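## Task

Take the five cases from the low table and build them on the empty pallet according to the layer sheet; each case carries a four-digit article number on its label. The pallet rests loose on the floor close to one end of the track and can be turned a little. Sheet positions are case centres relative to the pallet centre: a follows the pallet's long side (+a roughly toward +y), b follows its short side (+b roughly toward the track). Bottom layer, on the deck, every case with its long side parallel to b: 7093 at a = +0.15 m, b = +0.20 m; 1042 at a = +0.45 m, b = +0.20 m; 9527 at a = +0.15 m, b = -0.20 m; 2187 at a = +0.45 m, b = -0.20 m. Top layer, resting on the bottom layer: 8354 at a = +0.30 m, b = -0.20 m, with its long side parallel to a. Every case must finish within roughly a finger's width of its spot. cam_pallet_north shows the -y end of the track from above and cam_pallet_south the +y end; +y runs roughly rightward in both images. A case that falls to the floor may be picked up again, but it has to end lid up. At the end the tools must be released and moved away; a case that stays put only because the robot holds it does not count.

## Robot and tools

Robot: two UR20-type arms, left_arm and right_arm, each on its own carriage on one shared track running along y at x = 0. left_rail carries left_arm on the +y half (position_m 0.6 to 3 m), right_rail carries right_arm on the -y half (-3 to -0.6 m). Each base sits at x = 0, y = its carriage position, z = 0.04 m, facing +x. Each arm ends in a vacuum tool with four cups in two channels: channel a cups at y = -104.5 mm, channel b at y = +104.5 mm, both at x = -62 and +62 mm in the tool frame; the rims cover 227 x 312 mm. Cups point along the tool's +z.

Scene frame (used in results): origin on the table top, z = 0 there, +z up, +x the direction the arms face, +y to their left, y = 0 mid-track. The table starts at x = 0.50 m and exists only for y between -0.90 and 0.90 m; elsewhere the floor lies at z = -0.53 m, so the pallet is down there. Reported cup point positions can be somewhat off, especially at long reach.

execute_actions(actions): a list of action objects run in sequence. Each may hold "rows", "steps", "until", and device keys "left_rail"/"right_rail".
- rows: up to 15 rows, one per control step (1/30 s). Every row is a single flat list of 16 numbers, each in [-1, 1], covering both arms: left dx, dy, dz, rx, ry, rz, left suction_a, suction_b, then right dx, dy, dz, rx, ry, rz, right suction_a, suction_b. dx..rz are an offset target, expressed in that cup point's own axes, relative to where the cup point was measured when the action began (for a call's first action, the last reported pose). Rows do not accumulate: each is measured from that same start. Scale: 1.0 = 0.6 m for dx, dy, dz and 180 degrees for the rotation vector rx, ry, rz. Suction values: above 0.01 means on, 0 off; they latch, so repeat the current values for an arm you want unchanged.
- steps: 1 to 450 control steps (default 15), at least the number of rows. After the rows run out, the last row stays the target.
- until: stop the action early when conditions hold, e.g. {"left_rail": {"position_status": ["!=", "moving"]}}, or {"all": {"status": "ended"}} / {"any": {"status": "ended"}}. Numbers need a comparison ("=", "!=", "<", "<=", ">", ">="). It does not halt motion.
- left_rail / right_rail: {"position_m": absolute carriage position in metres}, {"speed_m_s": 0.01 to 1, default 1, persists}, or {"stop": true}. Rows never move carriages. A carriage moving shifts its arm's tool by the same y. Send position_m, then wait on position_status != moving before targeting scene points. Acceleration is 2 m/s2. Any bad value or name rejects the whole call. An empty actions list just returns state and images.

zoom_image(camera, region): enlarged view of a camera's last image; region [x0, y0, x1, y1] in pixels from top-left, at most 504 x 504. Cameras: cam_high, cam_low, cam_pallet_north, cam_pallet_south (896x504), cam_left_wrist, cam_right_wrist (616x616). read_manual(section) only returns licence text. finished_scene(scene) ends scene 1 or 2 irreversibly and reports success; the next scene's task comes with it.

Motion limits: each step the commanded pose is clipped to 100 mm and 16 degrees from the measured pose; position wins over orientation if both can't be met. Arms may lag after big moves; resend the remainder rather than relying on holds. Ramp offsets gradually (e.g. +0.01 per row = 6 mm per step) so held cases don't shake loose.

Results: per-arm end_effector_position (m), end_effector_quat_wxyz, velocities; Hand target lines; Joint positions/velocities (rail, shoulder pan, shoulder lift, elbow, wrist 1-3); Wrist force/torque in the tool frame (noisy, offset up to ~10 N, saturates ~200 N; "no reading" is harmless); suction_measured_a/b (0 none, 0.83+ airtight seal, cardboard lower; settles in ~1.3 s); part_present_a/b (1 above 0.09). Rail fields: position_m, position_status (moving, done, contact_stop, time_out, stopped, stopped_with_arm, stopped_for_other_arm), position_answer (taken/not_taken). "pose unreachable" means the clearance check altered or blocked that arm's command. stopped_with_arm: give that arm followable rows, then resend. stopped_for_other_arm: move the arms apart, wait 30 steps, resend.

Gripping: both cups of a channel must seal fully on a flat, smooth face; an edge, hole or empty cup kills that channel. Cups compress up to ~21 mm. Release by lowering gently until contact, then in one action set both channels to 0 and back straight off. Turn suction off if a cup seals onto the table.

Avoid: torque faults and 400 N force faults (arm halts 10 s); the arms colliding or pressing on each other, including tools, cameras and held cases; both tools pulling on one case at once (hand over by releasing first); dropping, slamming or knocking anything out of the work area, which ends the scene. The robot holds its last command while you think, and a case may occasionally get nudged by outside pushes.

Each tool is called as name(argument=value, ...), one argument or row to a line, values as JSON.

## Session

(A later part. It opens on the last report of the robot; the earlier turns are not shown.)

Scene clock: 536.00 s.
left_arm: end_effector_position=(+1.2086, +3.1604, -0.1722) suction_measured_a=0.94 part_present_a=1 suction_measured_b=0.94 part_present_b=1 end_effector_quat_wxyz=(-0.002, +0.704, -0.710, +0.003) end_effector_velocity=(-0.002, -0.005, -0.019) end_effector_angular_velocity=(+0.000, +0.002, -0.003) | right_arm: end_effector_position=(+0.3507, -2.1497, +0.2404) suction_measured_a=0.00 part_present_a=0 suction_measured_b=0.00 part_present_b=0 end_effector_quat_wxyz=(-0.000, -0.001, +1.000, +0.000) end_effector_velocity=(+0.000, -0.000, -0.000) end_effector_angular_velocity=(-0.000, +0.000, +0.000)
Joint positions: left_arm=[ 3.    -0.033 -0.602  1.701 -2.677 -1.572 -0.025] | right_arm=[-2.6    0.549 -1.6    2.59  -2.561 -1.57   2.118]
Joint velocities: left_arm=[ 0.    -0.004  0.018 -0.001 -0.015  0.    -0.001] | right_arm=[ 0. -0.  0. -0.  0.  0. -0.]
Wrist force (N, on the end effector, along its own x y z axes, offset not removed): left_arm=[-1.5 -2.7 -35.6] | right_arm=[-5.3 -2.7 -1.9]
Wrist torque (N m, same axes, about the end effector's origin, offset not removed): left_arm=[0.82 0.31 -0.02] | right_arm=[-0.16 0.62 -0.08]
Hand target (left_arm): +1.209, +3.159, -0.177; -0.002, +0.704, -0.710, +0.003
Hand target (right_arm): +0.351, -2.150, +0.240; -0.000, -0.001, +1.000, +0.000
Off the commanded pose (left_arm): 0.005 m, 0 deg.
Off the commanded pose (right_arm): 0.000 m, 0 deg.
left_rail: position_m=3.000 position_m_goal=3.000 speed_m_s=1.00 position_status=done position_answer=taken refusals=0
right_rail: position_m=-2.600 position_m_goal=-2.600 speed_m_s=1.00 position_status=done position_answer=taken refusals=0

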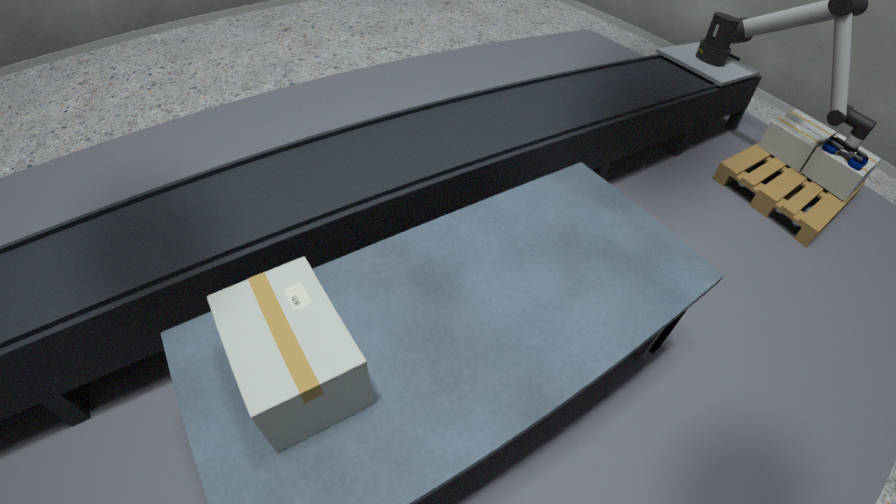

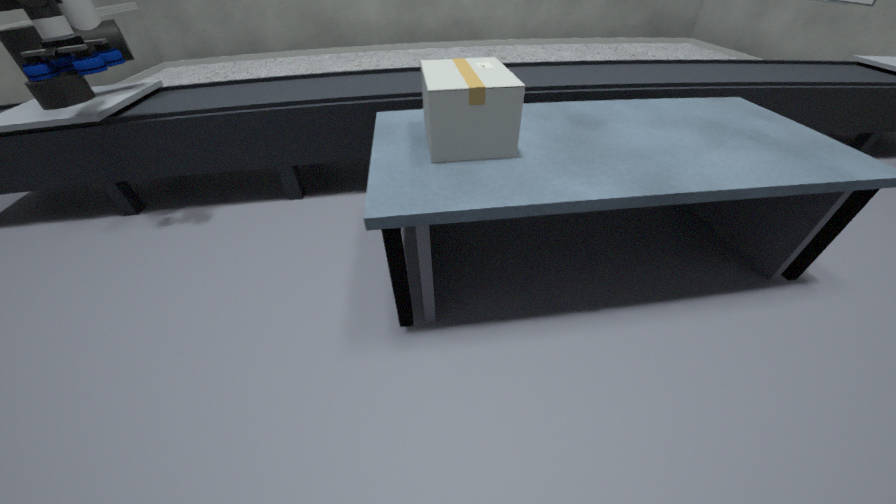

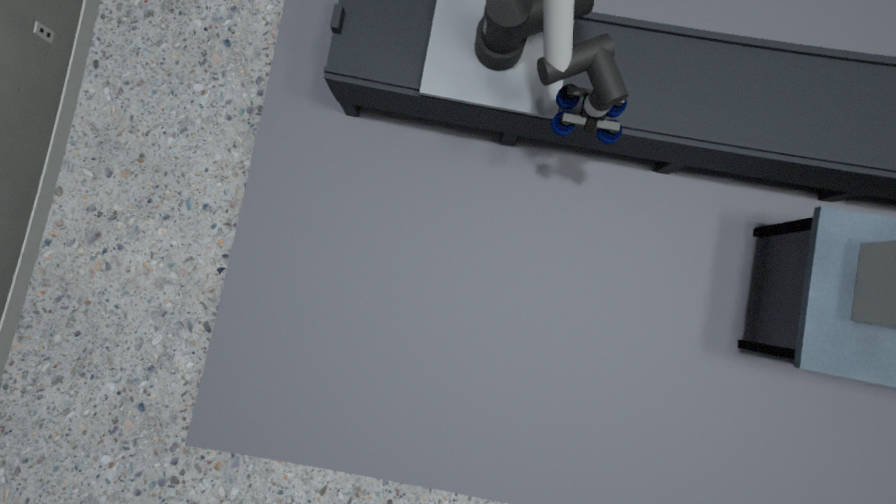

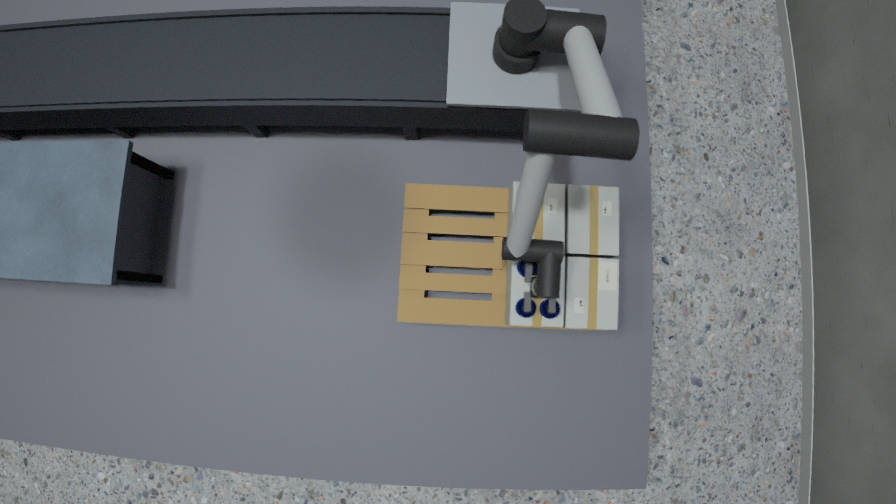

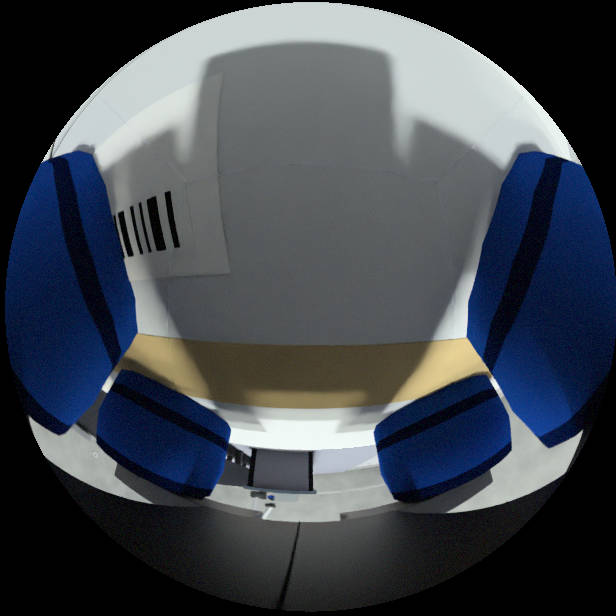

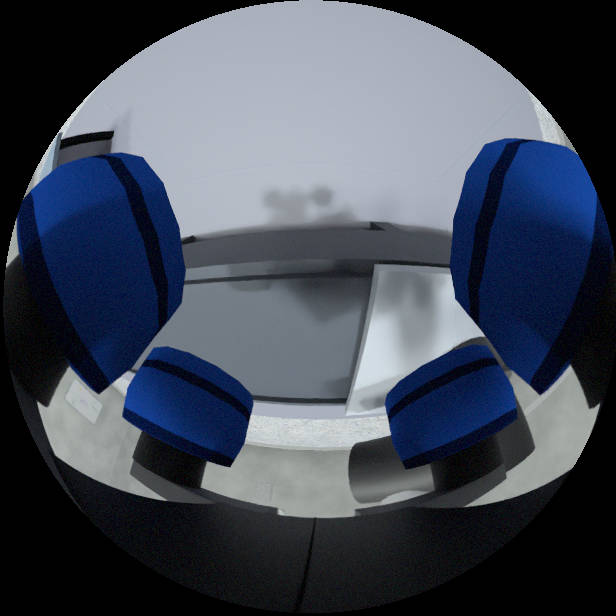

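execute_actions(
  actions=[],
)

Scene clock: 536.70 s.
left_arm: end_effector_position=(+1.2087, +3.1585, -0.1765) suction_measured_a=0.94 part_present_a=1 suction_measured_b=0.94 part_present_b=1 end_effector_quat_wxyz=(-0.002, +0.704, -0.710, +0.003) end_effector_velocity=(+0.000, -0.000, -0.000) end_effector_angular_velocity=(-0.000, -0.000, -0.000) | right_arm: end_effector_position=(+0.3507, -2.1497, +0.2404) suction_measured_a=0.00 part_present_a=0 suction_measured_b=0.00 part_present_b=0 end_effector_quat_wxyz=(-0.000, -0.001, +1.000, +0.000) end_effector_velocity=(+0.000, -0.000, -0.000) end_effector_angular_velocity=(-0.000, +0.000, -0.000)
Joint positions: left_arm=[ 3.    -0.035 -0.597  1.701 -2.681 -1.572 -0.026] | right_arm=[-2.6    0.549 -1.6    2.59  -2.561 -1.57   2.118]
Joint velocities: left_arm=[ 0. -0.  0. -0. -0. -0. -0.] | right_arm=[ 0. -0.  0. -0.  0. -0.  0.]
Wrist force (N, on the end effector, along its own x y z axes, offset not removed): left_arm=[6.4 -1.2 -29.8] | right_arm=[-2.3 -3.4 -3.4]
Wrist torque (N m, same axes, about the end effector's origin, offset not removed): left_arm=[0.71 -0.43 -0.02] | right_arm=[-0.32 0.34 -0.04]
Hand target (left_arm): +1.209, +3.159, -0.177; -0.002, +0.704, -0.710, +0.003
Hand target (right_arm): +0.351, -2.150, +0.240; -0.000, -0.001, +1.000, +0.000
Off the commanded pose (left_arm): 0.000 m, 0 deg.
Off the commanded pose (right_arm): 0.000 m, 0 deg.
left_rail: position_m=3.000 position_m_goal=3.000 speed_m_s=1.00 position_status=done position_answer=taken refusals=0
right_rail: position_m=-2.600 position_m_goal=-2.600 speed_m_s=1.00 position_status=done position_answer=taken refusals=0

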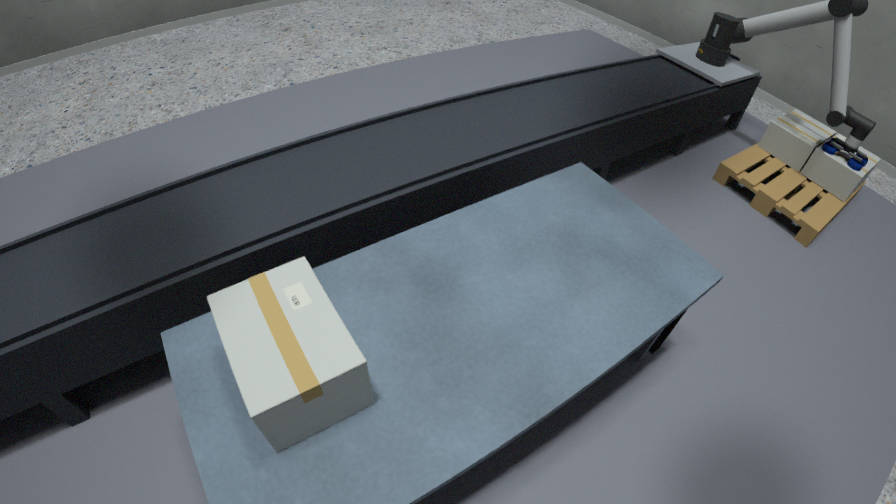

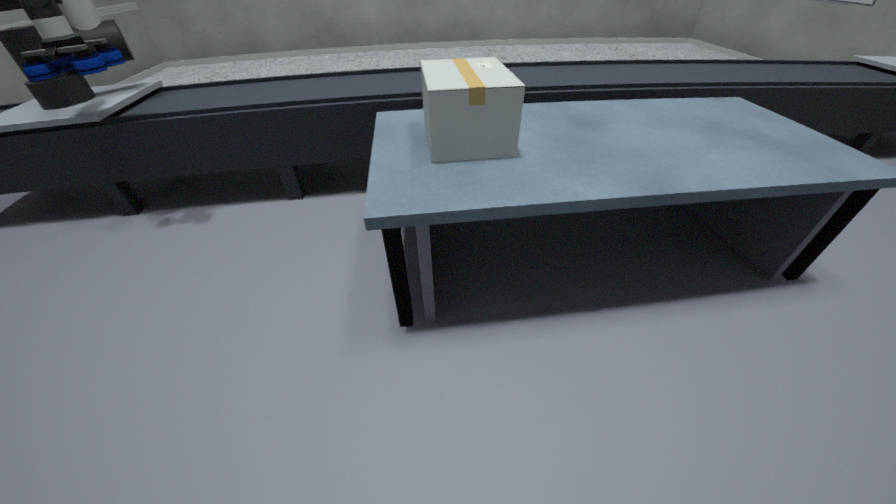

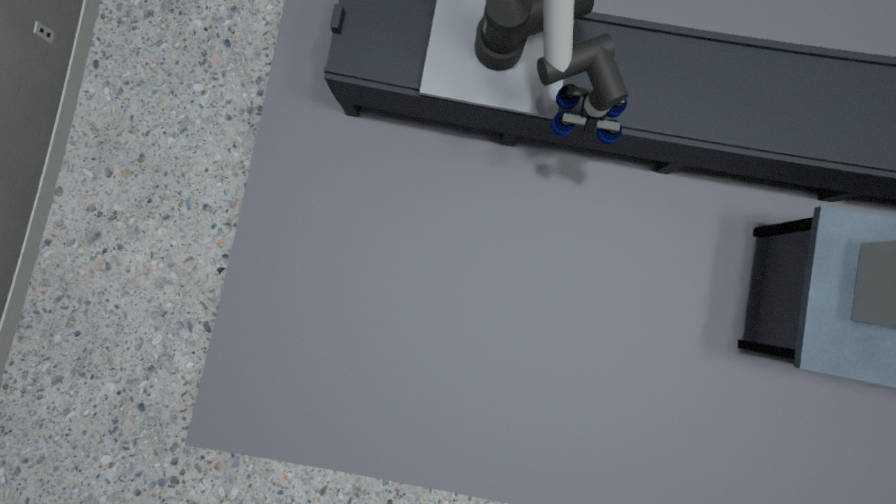

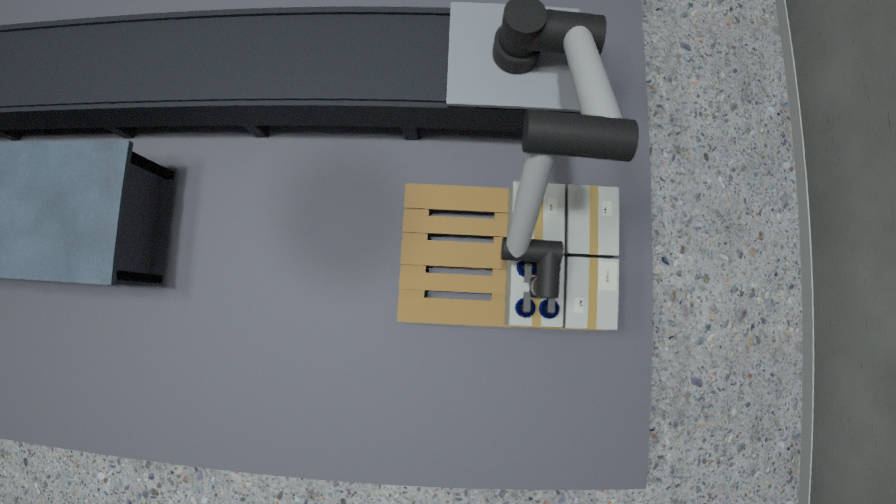

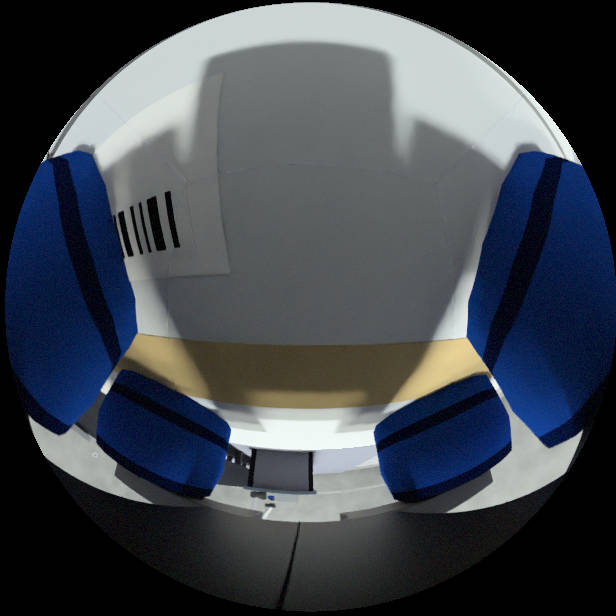

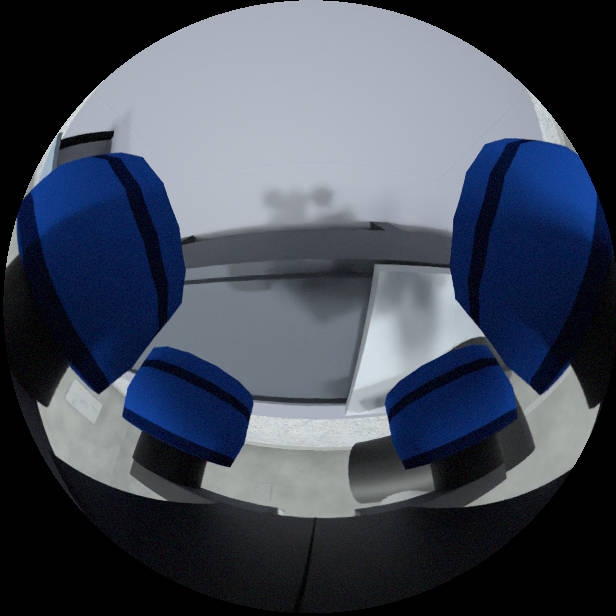

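execute_actions(
  actions=[
    {"rows":[[0,0,0.0025,0,0,0,1,1,0,0,0,0,0,0,0,0]],"steps":2},
  ],
)

Scene clock: 538.10 s.
left_arm: end_effector_position=(+1.2087, +3.1585, -0.1766) suction_measured_a=0.94 part_present_a=1 suction_measured_b=0.94 part_present_b=1 end_effector_quat_wxyz=(-0.002, +0.704, -0.710, +0.003) end_effector_velocity=(+0.001, -0.000, -0.006) end_effector_angular_velocity=(-0.000, -0.001, +0.000) | right_arm: end_effector_position=(+0.3507, -2.1497, +0.2404) suction_measured_a=0.00 part_present_a=0 suction_measured_b=0.00 part_present_b=0 end_effector_quat_wxyz=(-0.000, -0.001, +1.000, +0.000) end_effector_velocity=(-0.000, +0.000, +0.000) end_effector_angular_velocity=(+0.000, -0.000, +0.000)
Joint positions: left_arm=[ 3.    -0.035 -0.597  1.701 -2.681 -1.572 -0.026] | right_arm=[-2.6    0.549 -1.6    2.59  -2.561 -1.57   2.118]
Joint velocities: left_arm=[ 0.    -0.     0.007 -0.002 -0.006  0.    -0.   ] | right_arm=[ 0.  0. -0.  0. -0. -0.  0.]
Wrist force (N, on the end effector, along its own x y z axes, offset not removed): left_arm=[-1.6 -0.1 -35.3] | right_arm=[-1.2 -2.8 0.2]
Wrist torque (N m, same axes, about the end effector's origin, offset not removed): left_arm=[0.59 0.82 -0.04] | right_arm=[-0.34 -0.07 -0.06]
Hand target (left_arm): +1.209, +3.159, -0.178; -0.002, +0.704, -0.710, +0.003
Hand target (right_arm): +0.351, -2.150, +0.240; -0.000, -0.001, +1.000, +0.000
Off the commanded pose (left_arm): 0.001 m, 0 deg.
Off the commanded pose (right_arm): 0.000 m, 0 deg.
left_rail: position_m=3.000 position_m_goal=3.000 speed_m_s=1.00 position_status=done position_answer=taken refusals=0
right_rail: position_m=-2.600 position_m_goal=-2.600 speed_m_s=1.00 position_status=done position_answer=taken refusals=0

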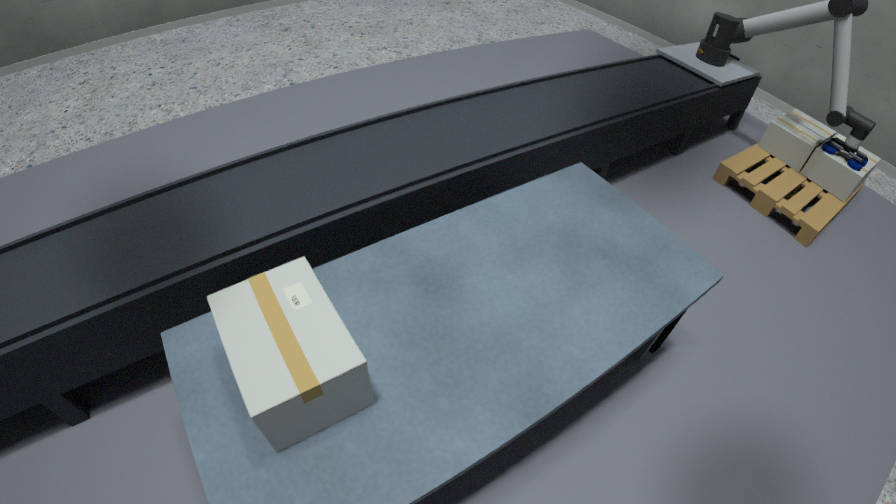

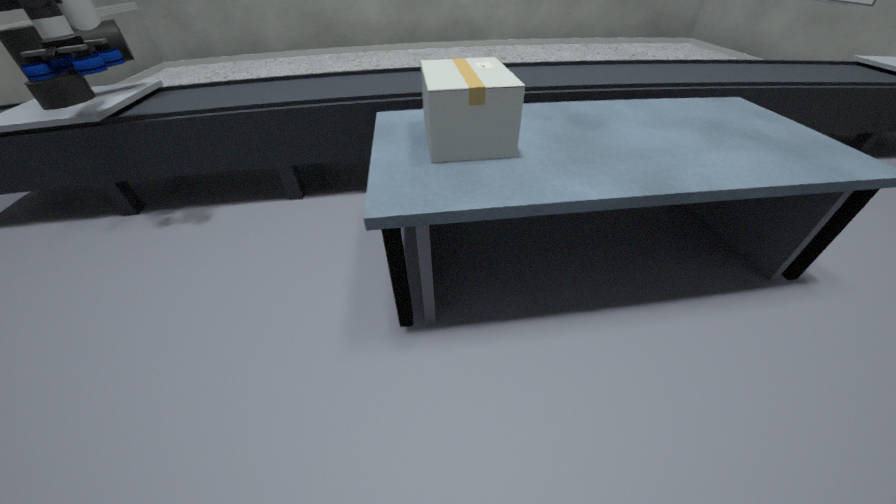

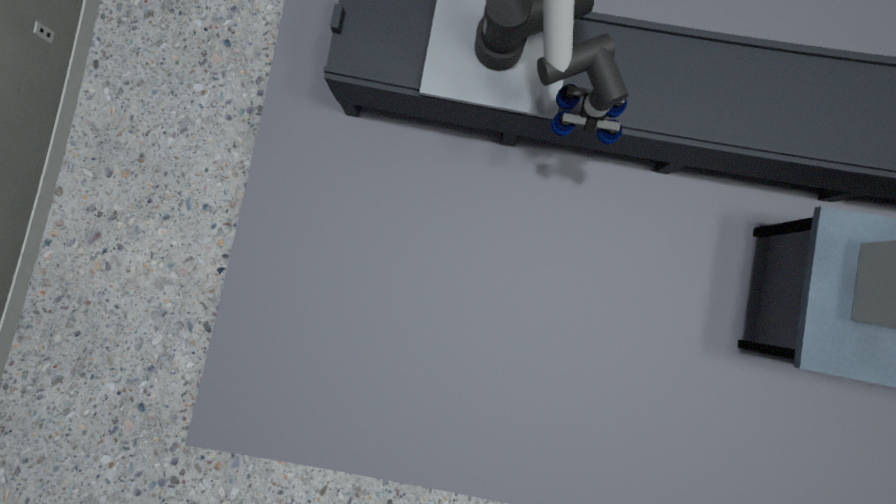

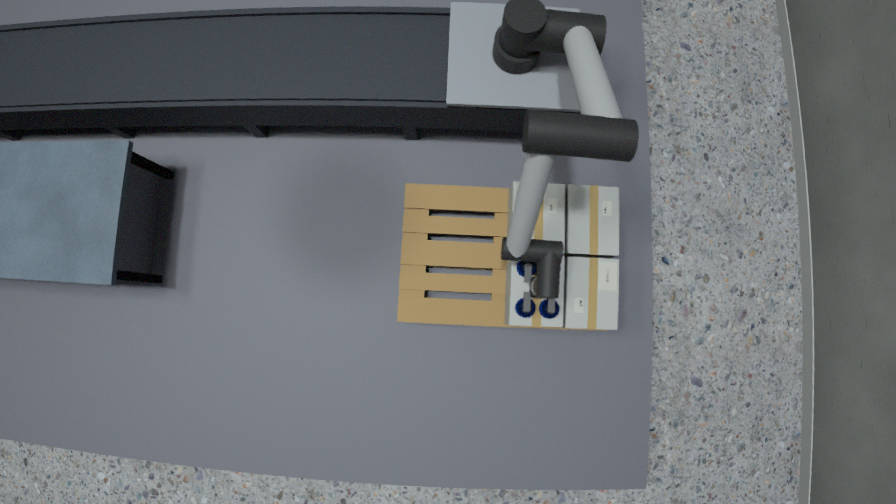

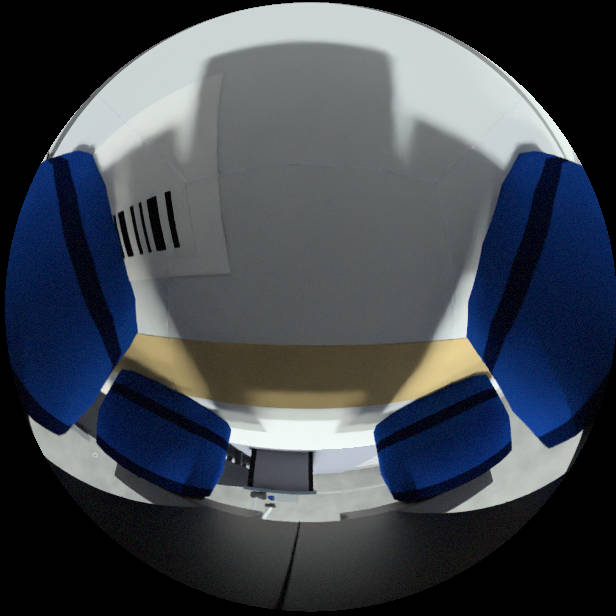

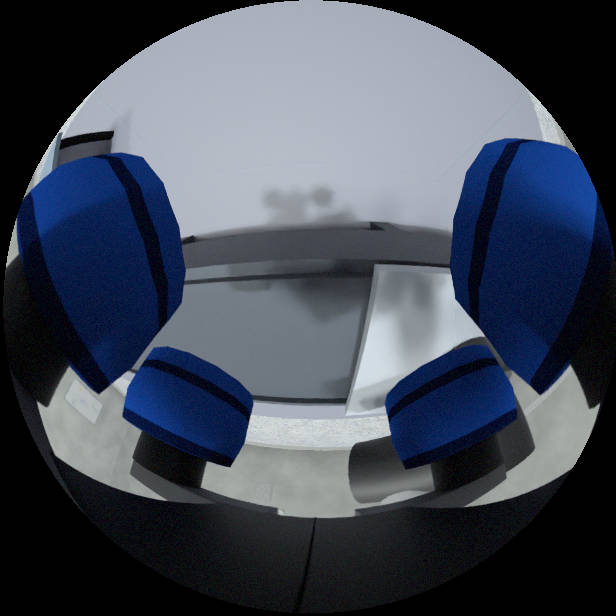

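execute_actions(
  actions=[],
)

Scene clock: 538.77 s.
left_arm: end_effector_position=(+1.2087, +3.1585, -0.1780) suction_measured_a=0.94 part_present_a=1 suction_measured_b=0.94 part_present_b=1 end_effector_quat_wxyz=(-0.002, +0.704, -0.710, +0.003) end_effector_velocity=(+0.000, -0.000, -0.000) end_effector_angular_velocity=(-0.000, -0.000, +0.000) | right_arm: end_effector_position=(+0.3507, -2.1497, +0.2404) suction_measured_a=0.00 part_present_a=0 suction_measured_b=0.00 part_present_b=0 end_effector_quat_wxyz=(-0.000, -0.001, +1.000, +0.000) end_effector_velocity=(-0.000, +0.000, +0.000) end_effector_angular_velocity=(+0.000, -0.000, +0.000)
Joint positions: left_arm=[ 3.    -0.035 -0.596  1.7   -2.682 -1.572 -0.026] | right_arm=[-2.6    0.549 -1.6    2.59  -2.561 -1.57   2.118]
Joint velocities: left_arm=[ 0. -0.  0. -0. -0.  0. -0.] | right_arm=[ 0.  0. -0. -0.  0.  0. -0.]
Wrist force (N, on the end effector, along its own x y z axes, offset not removed): left_arm=[-2.4 2.2 -36.5] | right_arm=[-3.9 -2.0 -0.6]
Wrist torque (N m, same axes, about the end effector's origin, offset not removed): left_arm=[-0.21 0.60 -0.39] | right_arm=[-0.17 0.52 -0.06]
Hand target (left_arm): +1.209, +3.159, -0.178; -0.002, +0.704, -0.710, +0.003
Hand target (right_arm): +0.351, -2.150, +0.240; -0.000, -0.001, +1.000, +0.000
Off the commanded pose (left_arm): 0.000 m, 0 deg.
Off the commanded pose (right_arm): 0.000 m, 0 deg.
left_rail: position_m=3.000 position_m_goal=3.000 speed_m_s=1.00 position_status=done position_answer=taken refusals=0
right_rail: position_m=-2.600 position_m_goal=-2.600 speed_m_s=1.00 position_status=done position_answer=taken refusals=0

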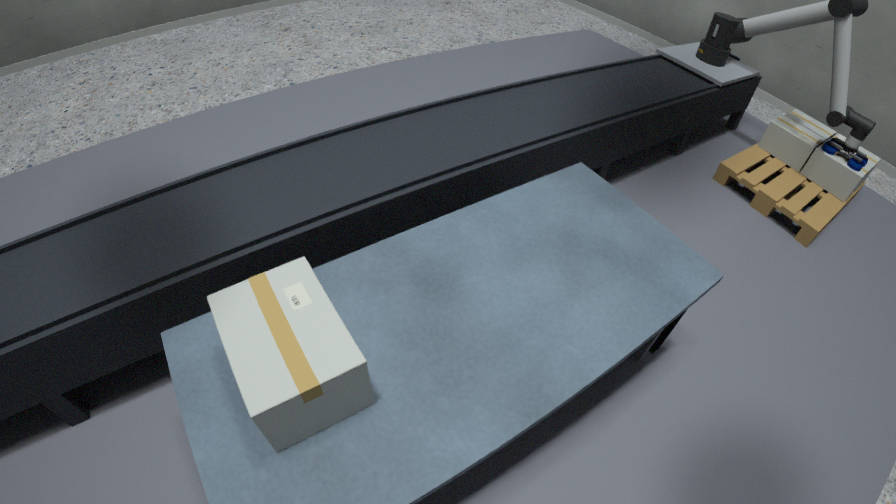

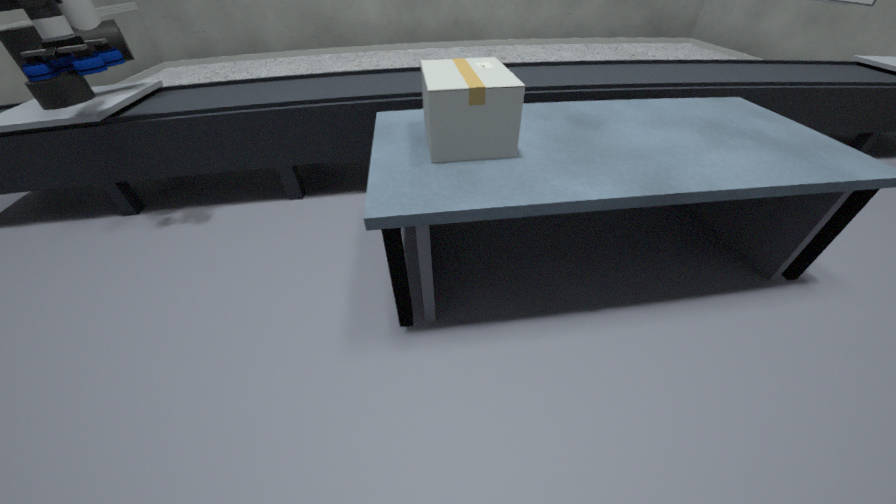

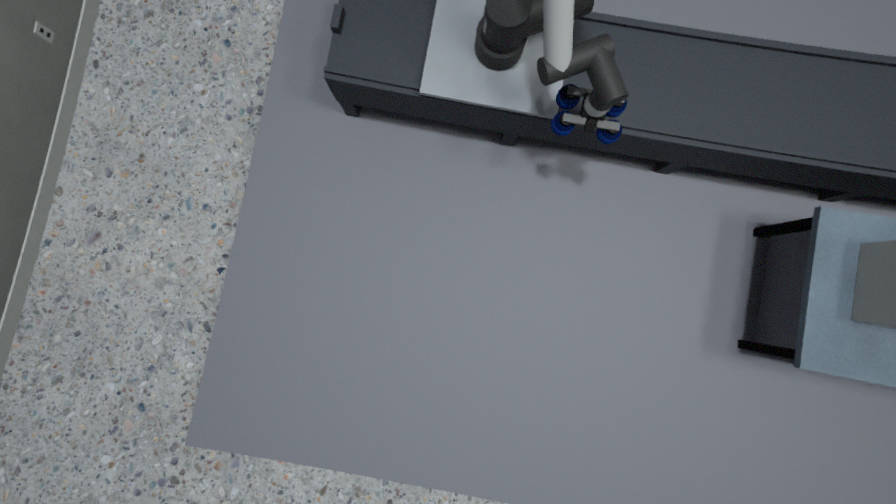

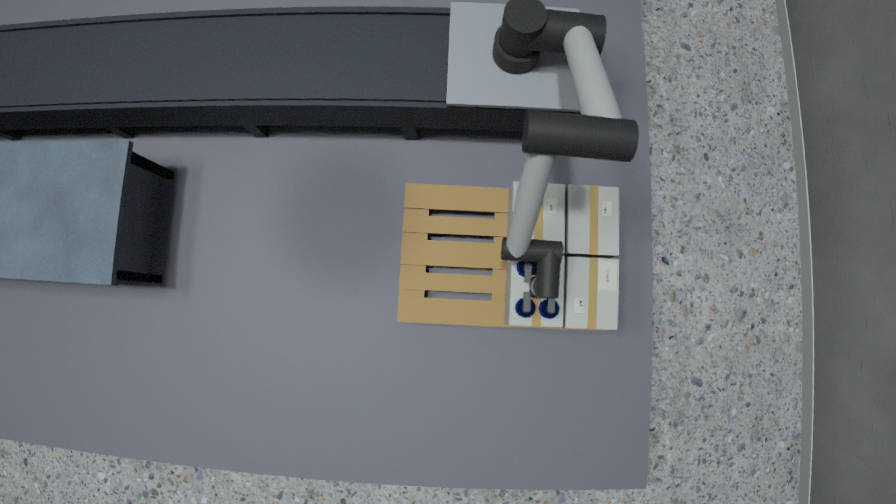

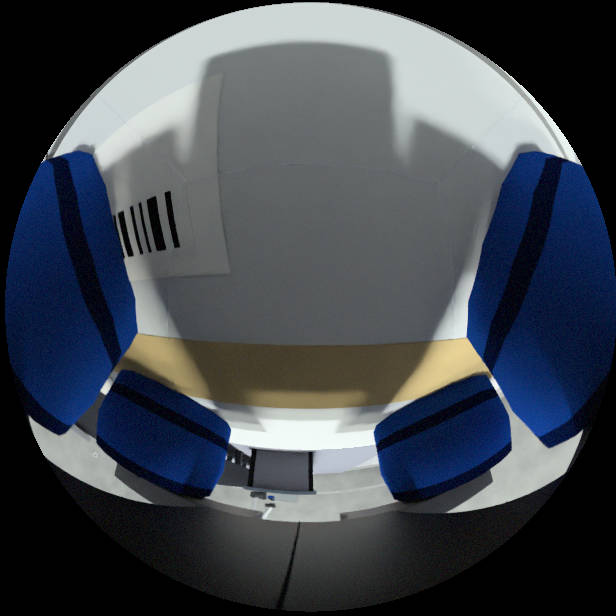

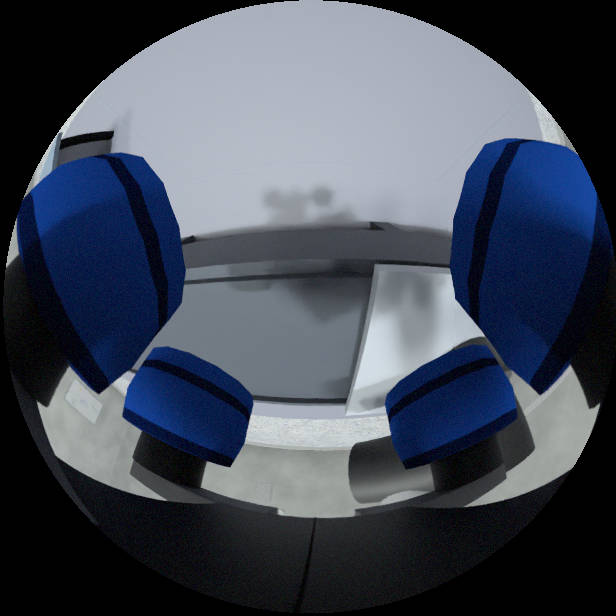

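execute_actions(
  actions=[
    {"rows":[[0,0,-0.01,0,0,0,0,0,0,0,0,0,0,0,0,0],[0,0,-0.02,0,0,0,0,0,0,0,0,0,0,0,0,0],[0,0,-0.04,0,0,0,0,0,0,0,0,0,0,0,0,0],[0,0,-0.07,0,0,0,0,0,0,0,0,0,0,0,0,0],[0,0,-0.10,0,0,0,0,0,0,0,0,0,0,0,0,0],[0,0,-0.13,0,0,0,0,0,0,0,0,0,0,0,0,0],[0,0,-0.16,0,0,0,0,0,0,0,0,0,0,0,0,0]],"steps":9,"right_rail":{"position_m":-1.03}},
  ],
)

Scene clock: 554.10 s.
left_arm: end_effector_position=(+1.2085, +3.1588, -0.1279) suction_measured_a=0.01 part_present_a=0 suction_measured_b=0.01 part_present_b=0 end_effector_quat_wxyz=(-0.002, +0.704, -0.710, +0.002) end_effector_velocity=(+0.006, +0.002, +0.339) end_effector_angular_velocity=(-0.000, -0.014, +0.000) | right_arm: end_effector_position=(+0.3507, -2.0843, +0.2405) suction_measured_a=0.00 part_present_a=0 suction_measured_b=0.00 part_present_b=0 end_effector_quat_wxyz=(-0.000, -0.001, +1.000, +0.000) end_effector_velocity=(+0.000, +0.509, -0.000) end_effector_angular_velocity=(-0.000, +0.000, -0.000)
Joint positions: left_arm=[ 3.    -0.035 -0.648  1.712 -2.641 -1.572 -0.026] | right_arm=[-2.535  0.549 -1.6    2.59  -2.561 -1.57   2.118]
Joint velocities: left_arm=[ 0.     0.002 -0.343  0.06   0.269 -0.     0.002] | right_arm=[ 0.509 -0.     0.    -0.     0.     0.    -0.   ]
Wrist force (N, on the end effector, along its own x y z axes, offset not removed): left_arm=[-1.3 3.0 0.1] | right_arm=[-3.5 -9.6 -2.9]
Wrist torque (N m, same axes, about the end effector's origin, offset not removed): left_arm=[-0.32 0.16 0.04] | right_arm=[-1.03 0.38 0.01]
Hand target (left_arm): +1.208, +3.159, -0.084; -0.002, +0.704, -0.710, +0.003
Hand target (right_arm): +0.351, -2.050, +0.240; -0.000, -0.001, +1.000, +0.000
Off the commanded pose (left_arm): 0.046 m, 0 deg.
Off the commanded pose (right_arm): 0.000 m, 0 deg.
left_rail: position_m=3.000 position_m_goal=3.000 speed_m_s=1.00 position_status=done position_answer=taken refusals=0
right_rail: position_m=-2.535 position_m_goal=-1.030 speed_m_s=1.00 position_status=moving position_answer=taken refusals=0

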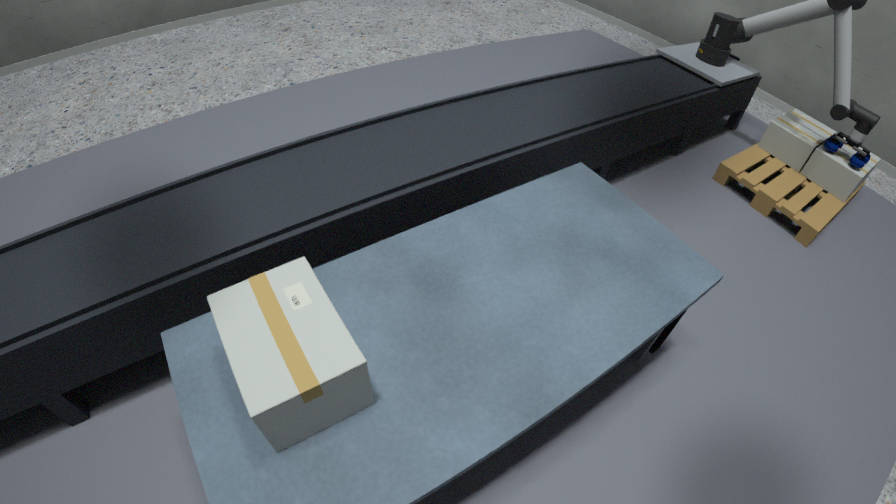

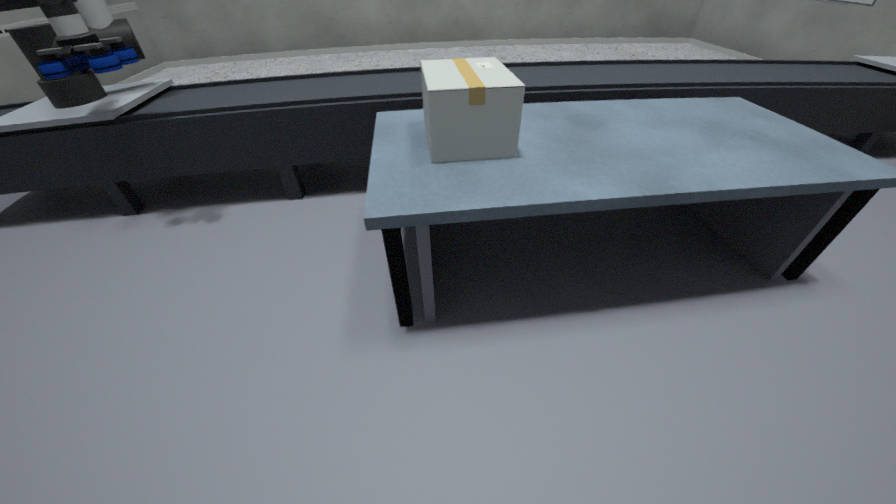

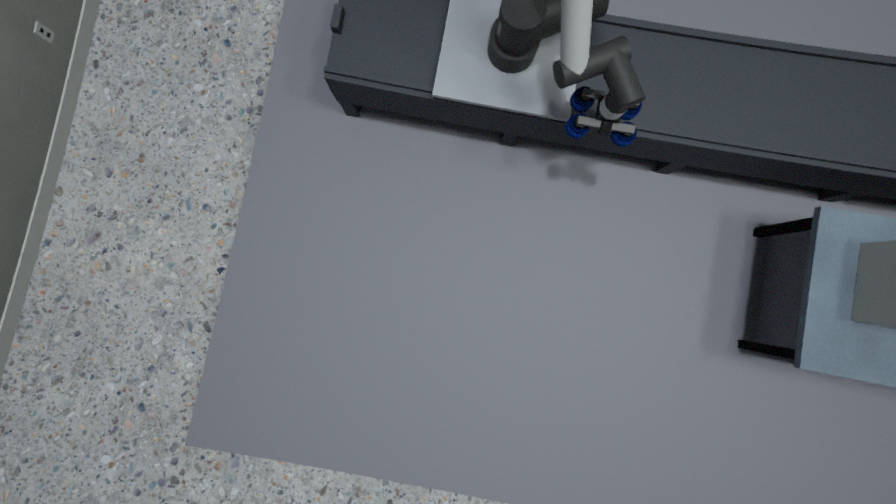

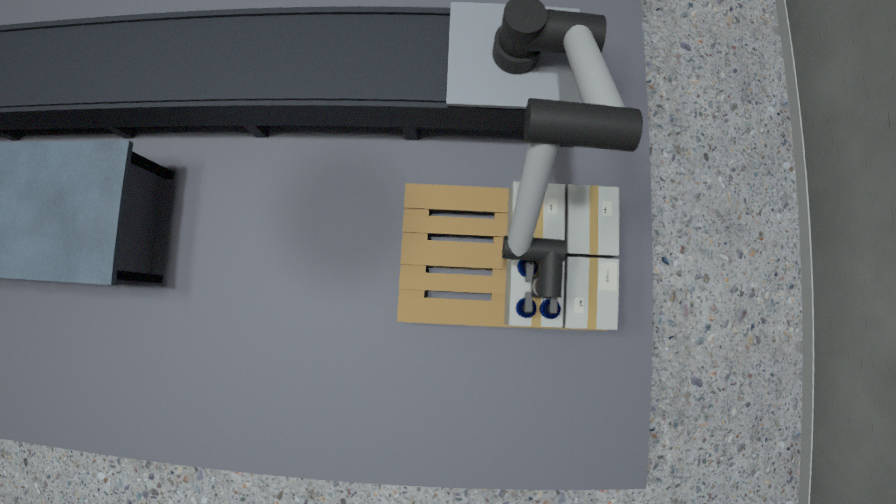

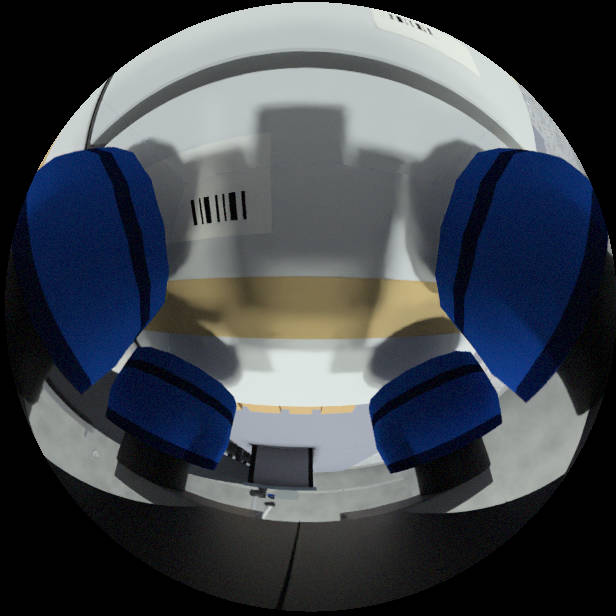

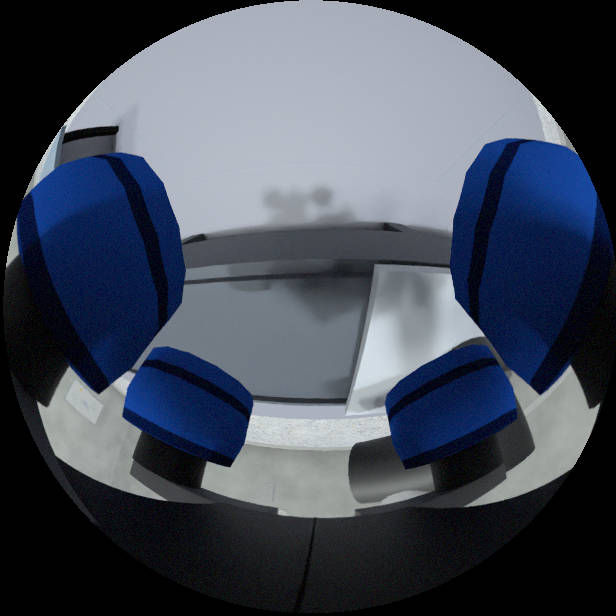

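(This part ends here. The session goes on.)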